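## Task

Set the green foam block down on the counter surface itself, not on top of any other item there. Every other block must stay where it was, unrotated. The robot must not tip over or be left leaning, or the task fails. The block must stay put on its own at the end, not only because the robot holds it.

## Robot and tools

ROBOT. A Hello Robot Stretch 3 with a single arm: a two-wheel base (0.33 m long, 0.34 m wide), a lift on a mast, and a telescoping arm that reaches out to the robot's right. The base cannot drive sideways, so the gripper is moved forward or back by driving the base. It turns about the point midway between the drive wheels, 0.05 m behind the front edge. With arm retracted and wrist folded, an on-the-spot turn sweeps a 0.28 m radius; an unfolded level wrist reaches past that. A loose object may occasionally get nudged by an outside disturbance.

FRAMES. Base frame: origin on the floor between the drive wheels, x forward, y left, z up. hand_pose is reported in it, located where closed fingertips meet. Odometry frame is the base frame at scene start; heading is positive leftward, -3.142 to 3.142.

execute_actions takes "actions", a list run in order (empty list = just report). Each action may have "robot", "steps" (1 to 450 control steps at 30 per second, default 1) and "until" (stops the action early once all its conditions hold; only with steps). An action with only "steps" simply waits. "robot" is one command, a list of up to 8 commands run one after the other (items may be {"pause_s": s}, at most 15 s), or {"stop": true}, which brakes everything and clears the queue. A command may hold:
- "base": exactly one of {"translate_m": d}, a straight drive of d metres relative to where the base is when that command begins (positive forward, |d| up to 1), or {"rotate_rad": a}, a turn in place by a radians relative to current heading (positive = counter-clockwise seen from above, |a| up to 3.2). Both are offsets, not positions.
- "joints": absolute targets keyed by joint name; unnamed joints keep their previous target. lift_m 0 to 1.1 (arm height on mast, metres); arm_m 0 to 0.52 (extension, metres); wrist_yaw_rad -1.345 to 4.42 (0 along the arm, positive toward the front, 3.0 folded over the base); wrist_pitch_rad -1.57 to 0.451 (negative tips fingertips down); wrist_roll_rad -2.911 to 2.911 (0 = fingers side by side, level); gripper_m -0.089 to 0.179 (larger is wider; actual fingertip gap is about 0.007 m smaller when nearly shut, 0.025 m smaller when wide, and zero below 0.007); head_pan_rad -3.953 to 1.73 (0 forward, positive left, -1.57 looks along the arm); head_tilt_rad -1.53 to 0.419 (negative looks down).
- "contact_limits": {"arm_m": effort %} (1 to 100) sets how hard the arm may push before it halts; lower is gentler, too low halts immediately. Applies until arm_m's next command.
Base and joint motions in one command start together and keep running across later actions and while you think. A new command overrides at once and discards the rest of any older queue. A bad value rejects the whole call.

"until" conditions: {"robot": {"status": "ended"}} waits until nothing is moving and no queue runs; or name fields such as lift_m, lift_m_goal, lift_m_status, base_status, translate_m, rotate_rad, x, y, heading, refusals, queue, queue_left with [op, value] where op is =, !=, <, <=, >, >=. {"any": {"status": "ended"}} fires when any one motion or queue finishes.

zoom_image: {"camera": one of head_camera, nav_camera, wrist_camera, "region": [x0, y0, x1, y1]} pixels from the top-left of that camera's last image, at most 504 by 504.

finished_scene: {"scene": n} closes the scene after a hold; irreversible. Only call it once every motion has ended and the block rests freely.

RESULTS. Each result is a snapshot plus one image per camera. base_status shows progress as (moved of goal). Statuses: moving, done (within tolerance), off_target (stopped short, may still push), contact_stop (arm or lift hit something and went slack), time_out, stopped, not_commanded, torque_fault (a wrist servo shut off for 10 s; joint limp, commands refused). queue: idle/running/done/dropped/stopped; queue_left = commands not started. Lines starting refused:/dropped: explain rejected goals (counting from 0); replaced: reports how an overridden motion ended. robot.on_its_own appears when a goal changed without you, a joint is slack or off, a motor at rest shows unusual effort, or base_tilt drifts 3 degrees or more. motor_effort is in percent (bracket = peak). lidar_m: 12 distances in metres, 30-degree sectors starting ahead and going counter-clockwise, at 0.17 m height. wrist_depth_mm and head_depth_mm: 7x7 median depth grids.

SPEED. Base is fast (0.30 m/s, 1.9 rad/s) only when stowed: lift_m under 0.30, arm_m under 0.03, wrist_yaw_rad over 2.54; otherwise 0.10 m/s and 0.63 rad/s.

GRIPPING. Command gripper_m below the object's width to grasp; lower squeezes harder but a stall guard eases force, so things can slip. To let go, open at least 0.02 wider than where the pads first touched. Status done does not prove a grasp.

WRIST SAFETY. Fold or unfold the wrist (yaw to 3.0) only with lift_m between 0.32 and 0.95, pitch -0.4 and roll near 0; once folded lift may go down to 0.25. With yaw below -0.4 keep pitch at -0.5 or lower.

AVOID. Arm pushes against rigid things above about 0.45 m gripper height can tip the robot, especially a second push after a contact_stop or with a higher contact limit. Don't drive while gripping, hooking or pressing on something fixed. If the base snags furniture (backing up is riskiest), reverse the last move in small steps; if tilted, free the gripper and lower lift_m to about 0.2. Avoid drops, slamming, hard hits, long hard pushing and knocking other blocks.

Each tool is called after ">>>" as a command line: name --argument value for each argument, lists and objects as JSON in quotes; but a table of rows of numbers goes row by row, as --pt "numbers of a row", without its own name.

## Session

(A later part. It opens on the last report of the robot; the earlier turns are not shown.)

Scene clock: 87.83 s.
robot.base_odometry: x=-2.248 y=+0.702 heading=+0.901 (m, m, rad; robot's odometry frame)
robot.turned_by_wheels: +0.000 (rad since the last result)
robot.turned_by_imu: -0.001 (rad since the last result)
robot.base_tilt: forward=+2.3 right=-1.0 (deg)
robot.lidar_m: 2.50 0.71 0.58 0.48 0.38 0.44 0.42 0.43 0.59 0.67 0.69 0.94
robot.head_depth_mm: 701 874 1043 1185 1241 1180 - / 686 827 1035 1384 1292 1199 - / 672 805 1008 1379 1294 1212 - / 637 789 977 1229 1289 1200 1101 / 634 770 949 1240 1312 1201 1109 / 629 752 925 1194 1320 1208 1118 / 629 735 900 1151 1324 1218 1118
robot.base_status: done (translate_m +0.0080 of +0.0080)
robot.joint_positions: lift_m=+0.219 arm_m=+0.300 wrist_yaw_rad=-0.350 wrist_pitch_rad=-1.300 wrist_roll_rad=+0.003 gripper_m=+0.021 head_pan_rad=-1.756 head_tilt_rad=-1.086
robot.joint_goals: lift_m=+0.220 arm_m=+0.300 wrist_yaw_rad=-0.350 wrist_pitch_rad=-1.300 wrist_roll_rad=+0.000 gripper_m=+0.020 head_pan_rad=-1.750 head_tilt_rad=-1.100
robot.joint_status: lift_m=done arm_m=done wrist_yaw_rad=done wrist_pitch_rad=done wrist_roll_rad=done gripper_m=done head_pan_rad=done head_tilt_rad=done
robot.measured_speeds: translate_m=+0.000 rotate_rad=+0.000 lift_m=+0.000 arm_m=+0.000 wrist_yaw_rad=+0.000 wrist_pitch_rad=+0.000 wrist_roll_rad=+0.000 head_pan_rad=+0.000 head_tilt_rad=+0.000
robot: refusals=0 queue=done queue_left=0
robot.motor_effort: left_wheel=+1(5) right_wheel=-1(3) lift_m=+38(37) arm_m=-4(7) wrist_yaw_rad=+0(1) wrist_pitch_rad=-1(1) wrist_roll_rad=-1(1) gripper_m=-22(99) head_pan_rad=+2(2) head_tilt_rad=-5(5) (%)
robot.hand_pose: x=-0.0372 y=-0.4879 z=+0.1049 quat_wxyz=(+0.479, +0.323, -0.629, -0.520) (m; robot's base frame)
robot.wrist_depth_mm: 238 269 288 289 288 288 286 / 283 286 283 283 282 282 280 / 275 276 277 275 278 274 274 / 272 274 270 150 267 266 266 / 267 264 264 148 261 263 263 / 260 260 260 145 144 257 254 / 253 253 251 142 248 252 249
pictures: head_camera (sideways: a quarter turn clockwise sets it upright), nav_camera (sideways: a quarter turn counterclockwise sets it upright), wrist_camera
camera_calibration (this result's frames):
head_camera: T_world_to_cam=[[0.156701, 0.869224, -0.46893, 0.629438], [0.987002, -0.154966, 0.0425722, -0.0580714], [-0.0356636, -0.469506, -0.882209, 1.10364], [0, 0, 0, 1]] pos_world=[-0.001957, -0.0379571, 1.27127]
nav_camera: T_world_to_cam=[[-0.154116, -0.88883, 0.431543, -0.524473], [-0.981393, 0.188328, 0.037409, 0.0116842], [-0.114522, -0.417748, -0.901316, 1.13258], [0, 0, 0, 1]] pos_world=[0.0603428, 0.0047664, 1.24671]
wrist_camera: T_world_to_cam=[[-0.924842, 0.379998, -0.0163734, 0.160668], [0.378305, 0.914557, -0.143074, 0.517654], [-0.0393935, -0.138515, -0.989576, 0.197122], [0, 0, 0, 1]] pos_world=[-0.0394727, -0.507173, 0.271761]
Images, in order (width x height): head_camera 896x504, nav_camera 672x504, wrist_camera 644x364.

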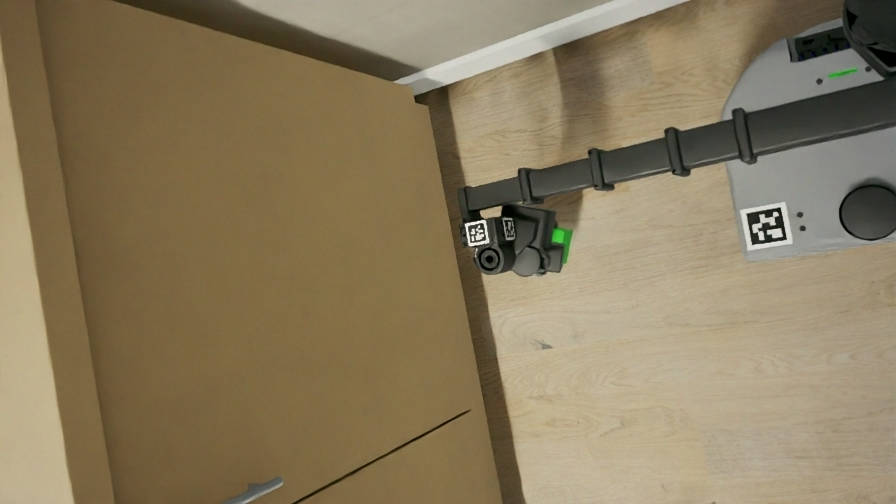

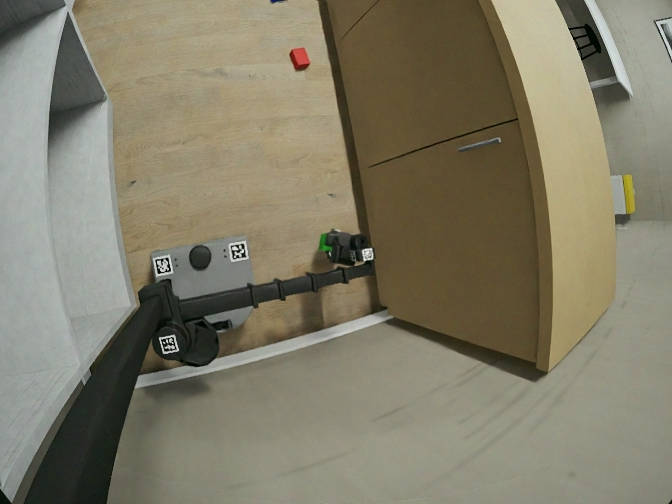

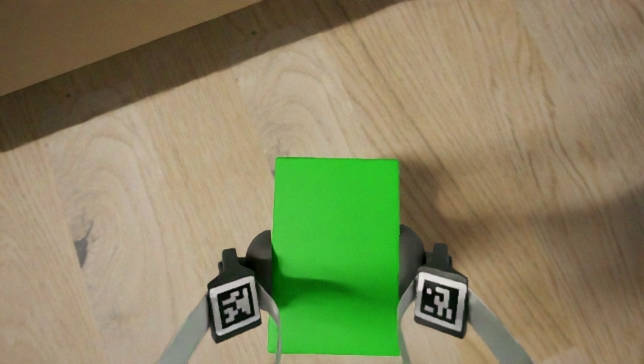

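>>> execute_actions --actions '[{"robot":{"joints":{"lift_m":1.1,"arm_m":0.15,"wrist_yaw_rad":0,"head_tilt_rad":-0.7,"head_pan_rad":-1.6}},"steps":20},{"robot":[{"base":{"rotate_rad":-0.4}},{"base":{"translate_m":0.3}},{"base":{"rotate_rad":0.4}}],"steps":450,"until":{"robot":{"status":"ended"}}},{"robot":{"joints":{"arm_m":0.3}},"steps":450,"until":{"robot":{"status":"ended"}}}]'

Scene clock: 104.87 s.
robot.base_odometry: x=-1.985 y=+0.846 heading=+0.901 (m, m, rad; robot's odometry frame)
robot.turned_by_wheels: +0.000 (rad since the last result)
robot.turned_by_imu: -0.001 (rad since the last result)
robot.base_tilt: forward=+2.3 right=-1.2 (deg)
robot.lidar_m: 3.00 1.05 0.56 0.68 0.57 0.57 0.70 0.72 0.57 0.55 0.57 0.77
robot.head_depth_mm: 2042 1040 748 645 756 915 1151 / 3176 1053 755 630 754 911 1154 / - - 760 614 752 909 1163 / 3434 3635 766 625 750 905 1163 / 3427 3639 775 642 748 902 1166 / 3437 3403 781 646 748 900 1155 / 3306 3449 789 651 744 896 1156
robot.base_status: done (rotate_rad +0.3999 of +0.4000)
robot.joint_positions: lift_m=+1.099 arm_m=+0.300 wrist_yaw_rad=+0.000 wrist_pitch_rad=-1.300 wrist_roll_rad=+0.002 gripper_m=+0.021 head_pan_rad=-1.607 head_tilt_rad=-0.705
robot.joint_goals: lift_m=+1.100 arm_m=+0.300 wrist_yaw_rad=+0.000 wrist_pitch_rad=-1.300 wrist_roll_rad=+0.000 gripper_m=+0.020 head_pan_rad=-1.600 head_tilt_rad=-0.700
robot.joint_status: lift_m=done arm_m=done wrist_yaw_rad=done wrist_pitch_rad=done wrist_roll_rad=done gripper_m=done head_pan_rad=done head_tilt_rad=done
robot.measured_speeds: translate_m=+0.000 rotate_rad=+0.000 lift_m=+0.000 arm_m=+0.000 wrist_yaw_rad=+0.000 wrist_pitch_rad=+0.000 wrist_roll_rad=+0.000 head_pan_rad=+0.000 head_tilt_rad=+0.000
robot: refusals=0 queue=done queue_left=0
robot.motor_effort: left_wheel=-1(5) right_wheel=+2(7) lift_m=+38(41) arm_m=+5(6) wrist_yaw_rad=+1(1) wrist_pitch_rad=+0(1) wrist_roll_rad=-1(1) gripper_m=-21(21) head_pan_rad=+2(15) head_tilt_rad=+1(17) (%)
robot.hand_pose: x=-0.0216 y=-0.4900 z=+0.9849 quat_wxyz=(+0.562, +0.427, -0.563, -0.429) (m; robot's base frame)
robot.wrist_depth_mm: 260 260 257 257 257 256 254 / 252 252 250 251 249 249 248 / 247 248 246 246 245 244 244 / 241 243 241 151 239 237 236 / - - - 148 - - 775 / - - - 144 144 - 763 / - - - 142 - - 757
pictures: head_camera (sideways: a quarter turn clockwise sets it upright), nav_camera (sideways: a quarter turn counterclockwise sets it upright), wrist_camera
camera_calibration (this result's frames):
head_camera: T_world_to_cam=[[0.0168077, 0.644684, -0.764264, 1.01509], [0.999569, 0.00755056, 0.0283517, -0.0396523], [0.0240485, -0.764412, -0.64428, 0.793899], [0, 0, 0, 1]] pos_world=[0.00348181, -0.0472496, 1.28842]
nav_camera: T_world_to_cam=[[-0.0117841, -0.676256, 0.736572, -0.922749], [-0.998007, 0.0536238, 0.0332659, 0.0171616], [-0.0619941, -0.734712, -0.67554, 0.838723], [0, 0, 0, 1]] pos_world=[0.0582495, -0.0087149, 1.24569]
wrist_camera: T_world_to_cam=[[-0.999044, 0.0405376, -0.0163622, 0.0222957], [0.0424647, 0.988807, -0.143026, 0.668725], [0.0103811, -0.143585, -0.989584, 1.06687], [0, 0, 0, 1]] pos_world=[-0.0171981, -0.508958, 1.15176]
Images, in order (width x height): head_camera 896x504, nav_camera 672x504, wrist_camera 644x364.

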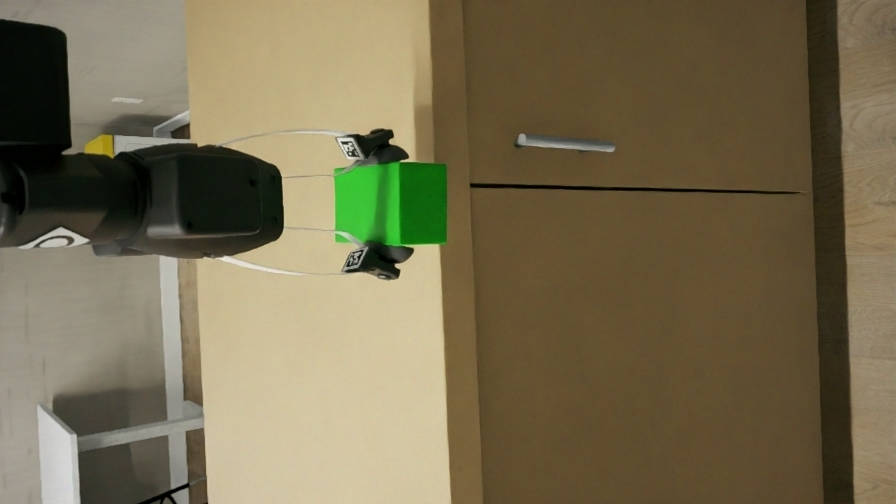

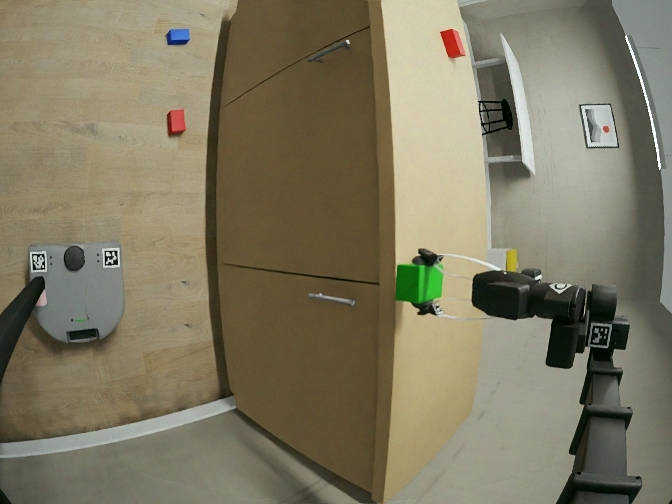

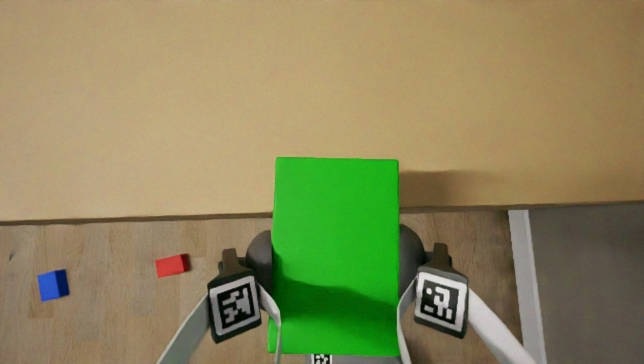

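>>> execute_actions --actions '[{"robot":[{"joints":{"arm_m":0.5}},{"joints":{"lift_m":1.062}}],"steps":450,"until":{"robot":{"status":"ended"}}}]'

Scene clock: 110.47 s.
robot.base_odometry: x=-1.985 y=+0.846 heading=+0.901 (m, m, rad; robot's odometry frame)
robot.turned_by_wheels: +0.000 (rad since the last result)
robot.turned_by_imu: +0.000 (rad since the last result)
robot.base_tilt: forward=+2.3 right=-1.1 (deg)
robot.lidar_m: 3.00 1.05 0.56 0.68 0.57 0.57 0.70 0.72 0.57 0.55 0.57 0.77
robot.head_depth_mm: 2195 1040 748 644 754 916 1149 / 2926 1051 755 630 755 910 1153 / - 1005 703 631 751 907 1159 / 3470 1019 711 637 750 904 1166 / 3442 3641 775 641 748 904 1167 / 3437 3382 782 647 746 900 1154 / 3315 3490 787 652 744 898 1158
robot.base_status: done (rotate_rad +0.3999 of +0.4000)
robot.joint_positions: lift_m=+1.062 arm_m=+0.500 wrist_yaw_rad=+0.000 wrist_pitch_rad=-1.300 wrist_roll_rad=+0.002 gripper_m=+0.021 head_pan_rad=-1.607 head_tilt_rad=-0.705
robot.joint_goals: lift_m=+1.062 arm_m=+0.500 wrist_yaw_rad=+0.000 wrist_pitch_rad=-1.300 wrist_roll_rad=+0.000 gripper_m=+0.020 head_pan_rad=-1.600 head_tilt_rad=-0.700
robot.joint_status: lift_m=done arm_m=done wrist_yaw_rad=done wrist_pitch_rad=done wrist_roll_rad=done gripper_m=done head_pan_rad=done head_tilt_rad=done
robot.measured_speeds: translate_m=+0.000 rotate_rad=+0.000 lift_m=+0.000 arm_m=+0.000 wrist_yaw_rad=+0.000 wrist_pitch_rad=+0.000 wrist_roll_rad=+0.000 head_pan_rad=+0.000 head_tilt_rad=+0.000
robot: refusals=0 queue=done queue_left=0
robot.motor_effort: left_wheel=-1(1) right_wheel=+2(2) lift_m=+17(37) arm_m=+5(7) wrist_yaw_rad=+1(1) wrist_pitch_rad=-1(0) wrist_roll_rad=-1(1) gripper_m=-21(21) head_pan_rad=+2(2) head_tilt_rad=+2(2) (%)
robot.hand_pose: x=-0.0216 y=-0.6900 z=+0.9479 quat_wxyz=(+0.562, +0.427, -0.563, -0.429) (m; robot's base frame)
robot.wrist_depth_mm: 218 219 218 217 217 216 216 / 214 213 213 211 211 211 209 / 210 208 208 206 206 206 204 / 203 203 204 151 200 202 200 / 199 198 199 148 195 196 196 / 195 194 196 145 144 192 192 / 192 190 189 142 188 188 188
pictures: head_camera (sideways: a quarter turn clockwise sets it upright), nav_camera (sideways: a quarter turn counterclockwise sets it upright), wrist_camera
camera_calibration (this result's frames):
head_camera: T_world_to_cam=[[0.0168068, 0.644667, -0.764279, 1.01511], [0.99957, 0.00755155, 0.0283507, -0.039651], [0.0240482, -0.764426, -0.644263, 0.793877], [0, 0, 0, 1]] pos_world=[0.00348182, -0.0472499, 1.28842]
nav_camera: T_world_to_cam=[[-0.0117833, -0.67624, 0.736587, -0.922769], [-0.998007, 0.0536242, 0.0332656, 0.0171621], [-0.0619944, -0.734727, -0.675524, 0.838702], [0, 0, 0, 1]] pos_world=[0.0582494, -0.00871613, 1.24569]
wrist_camera: T_world_to_cam=[[-0.999045, 0.0405189, -0.01636, 0.0297835], [0.0424454, 0.988815, -0.142978, 0.861148], [0.0103837, -0.143536, -0.989591, 1.00157], [0, 0, 0, 1]] pos_world=[-0.0171968, -0.708961, 1.11476]
Images, in order (width x height): head_camera 896x504, nav_camera 672x504, wrist_camera 644x364.

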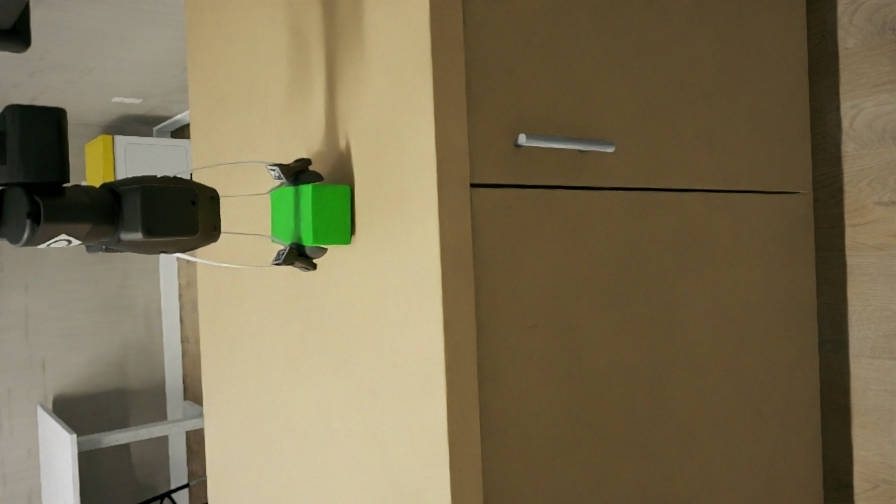

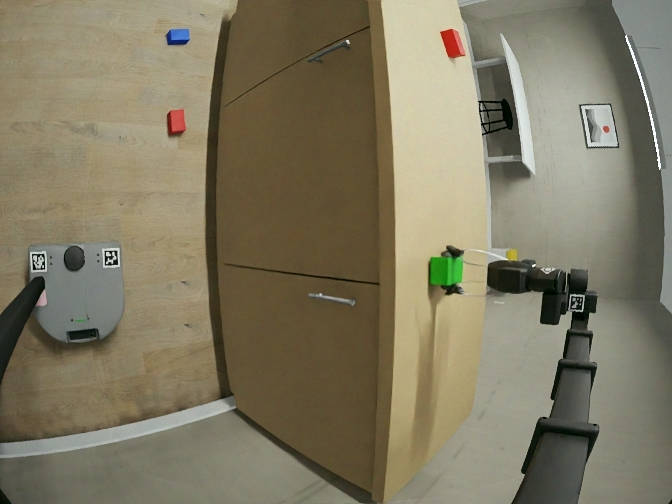

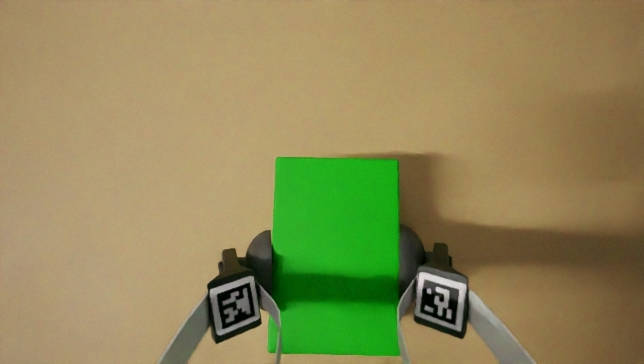

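>>> execute_actions --actions '[{"robot":[{"joints":{"lift_m":1.057}},{"joints":{"gripper_m":0.13}},{"joints":{"lift_m":1.1,"arm_m":0.38}}],"steps":450,"until":{"robot":{"status":"ended"}}}]'

Scene clock: 116.13 s.
robot.base_odometry: x=-1.985 y=+0.846 heading=+0.901 (m, m, rad; robot's odometry frame)
robot.turned_by_wheels: +0.000 (rad since the last result)
robot.turned_by_imu: +0.000 (rad since the last result)
robot.base_tilt: forward=+2.4 right=-1.3 (deg)
robot.lidar_m: 3.00 1.05 0.56 0.68 0.57 0.57 0.70 0.72 0.57 0.55 0.57 0.77
robot.head_depth_mm: 2137 1038 748 646 754 915 1156 / 3154 1057 739 629 754 912 1158 / - 951 729 632 752 908 1161 / 3405 1021 733 636 751 906 1163 / 3439 3651 776 641 748 902 1164 / 3428 3351 780 646 748 896 1151 / 3338 3512 789 651 743 896 1160
robot.base_status: done (rotate_rad +0.3999 of +0.4000)
robot.joint_positions: lift_m=+1.100 arm_m=+0.380 wrist_yaw_rad=+0.000 wrist_pitch_rad=-1.300 wrist_roll_rad=+0.002 gripper_m=+0.130 head_pan_rad=-1.607 head_tilt_rad=-0.704
robot.joint_goals: lift_m=+1.100 arm_m=+0.380 wrist_yaw_rad=+0.000 wrist_pitch_rad=-1.300 wrist_roll_rad=+0.000 gripper_m=+0.130 head_pan_rad=-1.600 head_tilt_rad=-0.700
robot.joint_status: lift_m=done arm_m=done wrist_yaw_rad=done wrist_pitch_rad=done wrist_roll_rad=done gripper_m=done head_pan_rad=done head_tilt_rad=done
robot.measured_speeds: translate_m=+0.000 rotate_rad=+0.000 lift_m=+0.000 arm_m=+0.000 wrist_yaw_rad=+0.000 wrist_pitch_rad=+0.000 wrist_roll_rad=+0.000 head_pan_rad=+0.000 head_tilt_rad=+0.000
robot: refusals=0 queue=done queue_left=0
robot.motor_effort: left_wheel=-1(1) right_wheel=+3(2) lift_m=+38(40) arm_m=-4(5) wrist_yaw_rad=+1(2) wrist_pitch_rad=+0(0) wrist_roll_rad=-1(1) gripper_m=+0(100) head_pan_rad=+2(2) head_tilt_rad=+1(1) (%)
robot.hand_pose: x=-0.0216 y=-0.5705 z=+0.9848 quat_wxyz=(+0.562, +0.428, -0.563, -0.429) (m; robot's base frame)
robot.wrist_depth_mm: 259 256 256 209 255 257 253 / 255 254 252 204 249 249 248 / 249 246 246 209 242 242 242 / 241 243 240 238 238 236 237 / 236 235 235 233 234 233 230 / 230 232 228 229 227 - 227 / - - - - - - 740
pictures: head_camera (sideways: a quarter turn clockwise sets it upright), nav_camera (sideways: a quarter turn counterclockwise sets it upright), wrist_camera
camera_calibration (this result's frames):
head_camera: T_world_to_cam=[[0.0167938, 0.644661, -0.764284, 1.01512], [0.999569, 0.00757157, 0.0283503, -0.0396506], [0.0240632, -0.764431, -0.644256, 0.793868], [0, 0, 0, 1]] pos_world=[0.00348275, -0.04725, 1.28842]
nav_camera: T_world_to_cam=[[-0.0117697, -0.676234, 0.736593, -0.922776], [-0.998008, 0.0536047, 0.0332654, 0.0171623], [-0.06198, -0.734734, -0.675518, 0.838694], [0, 0, 0, 1]] pos_world=[0.0582496, -0.00871558, 1.24569]
wrist_camera: T_world_to_cam=[[-0.999051, 0.0403872, -0.0163222, 0.0254385], [0.0423028, 0.988916, -0.142325, 0.747677], [0.0103932, -0.14288, -0.989685, 1.0558], [0, 0, 0, 1]] pos_world=[-0.0171876, -0.589564, 1.15174]
Images, in order (width x height): head_camera 896x504, nav_camera 672x504, wrist_camera 644x364.

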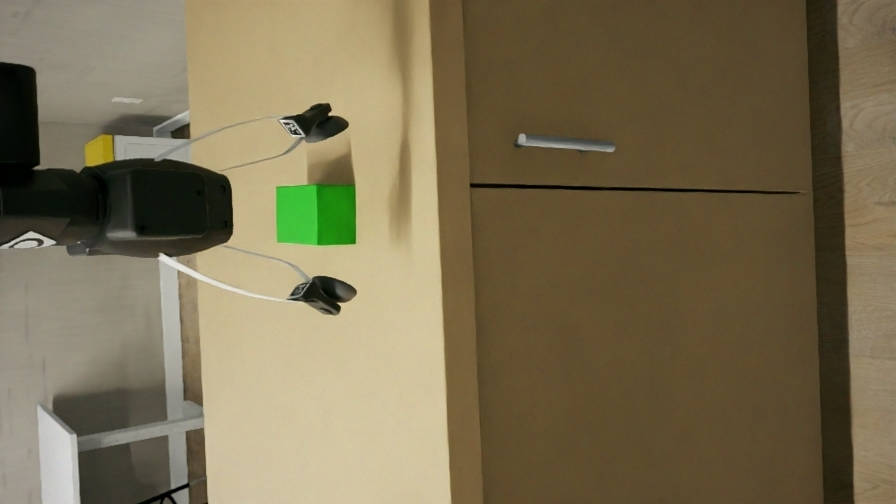

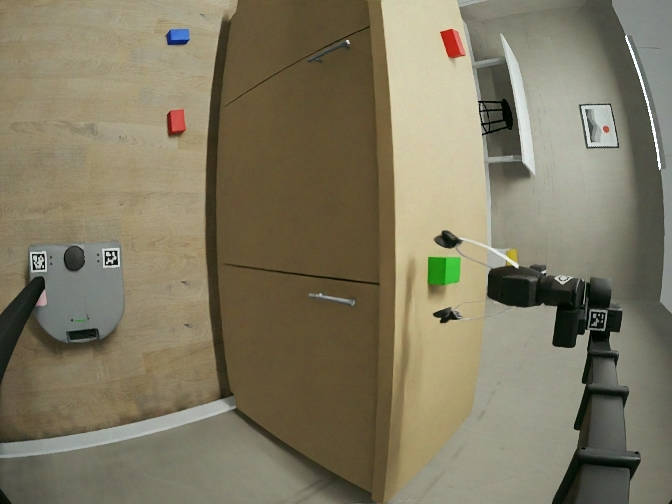

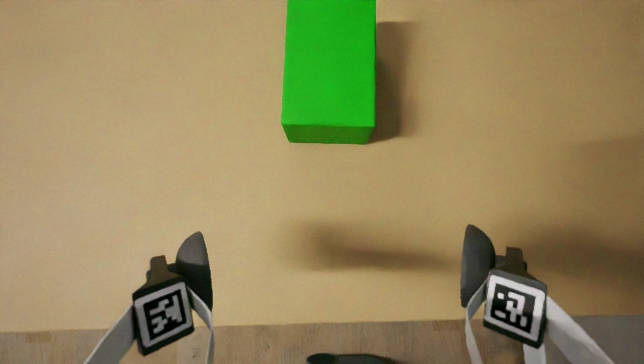

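>>> finished_scene --scene 1

The scene is finished: the task was done.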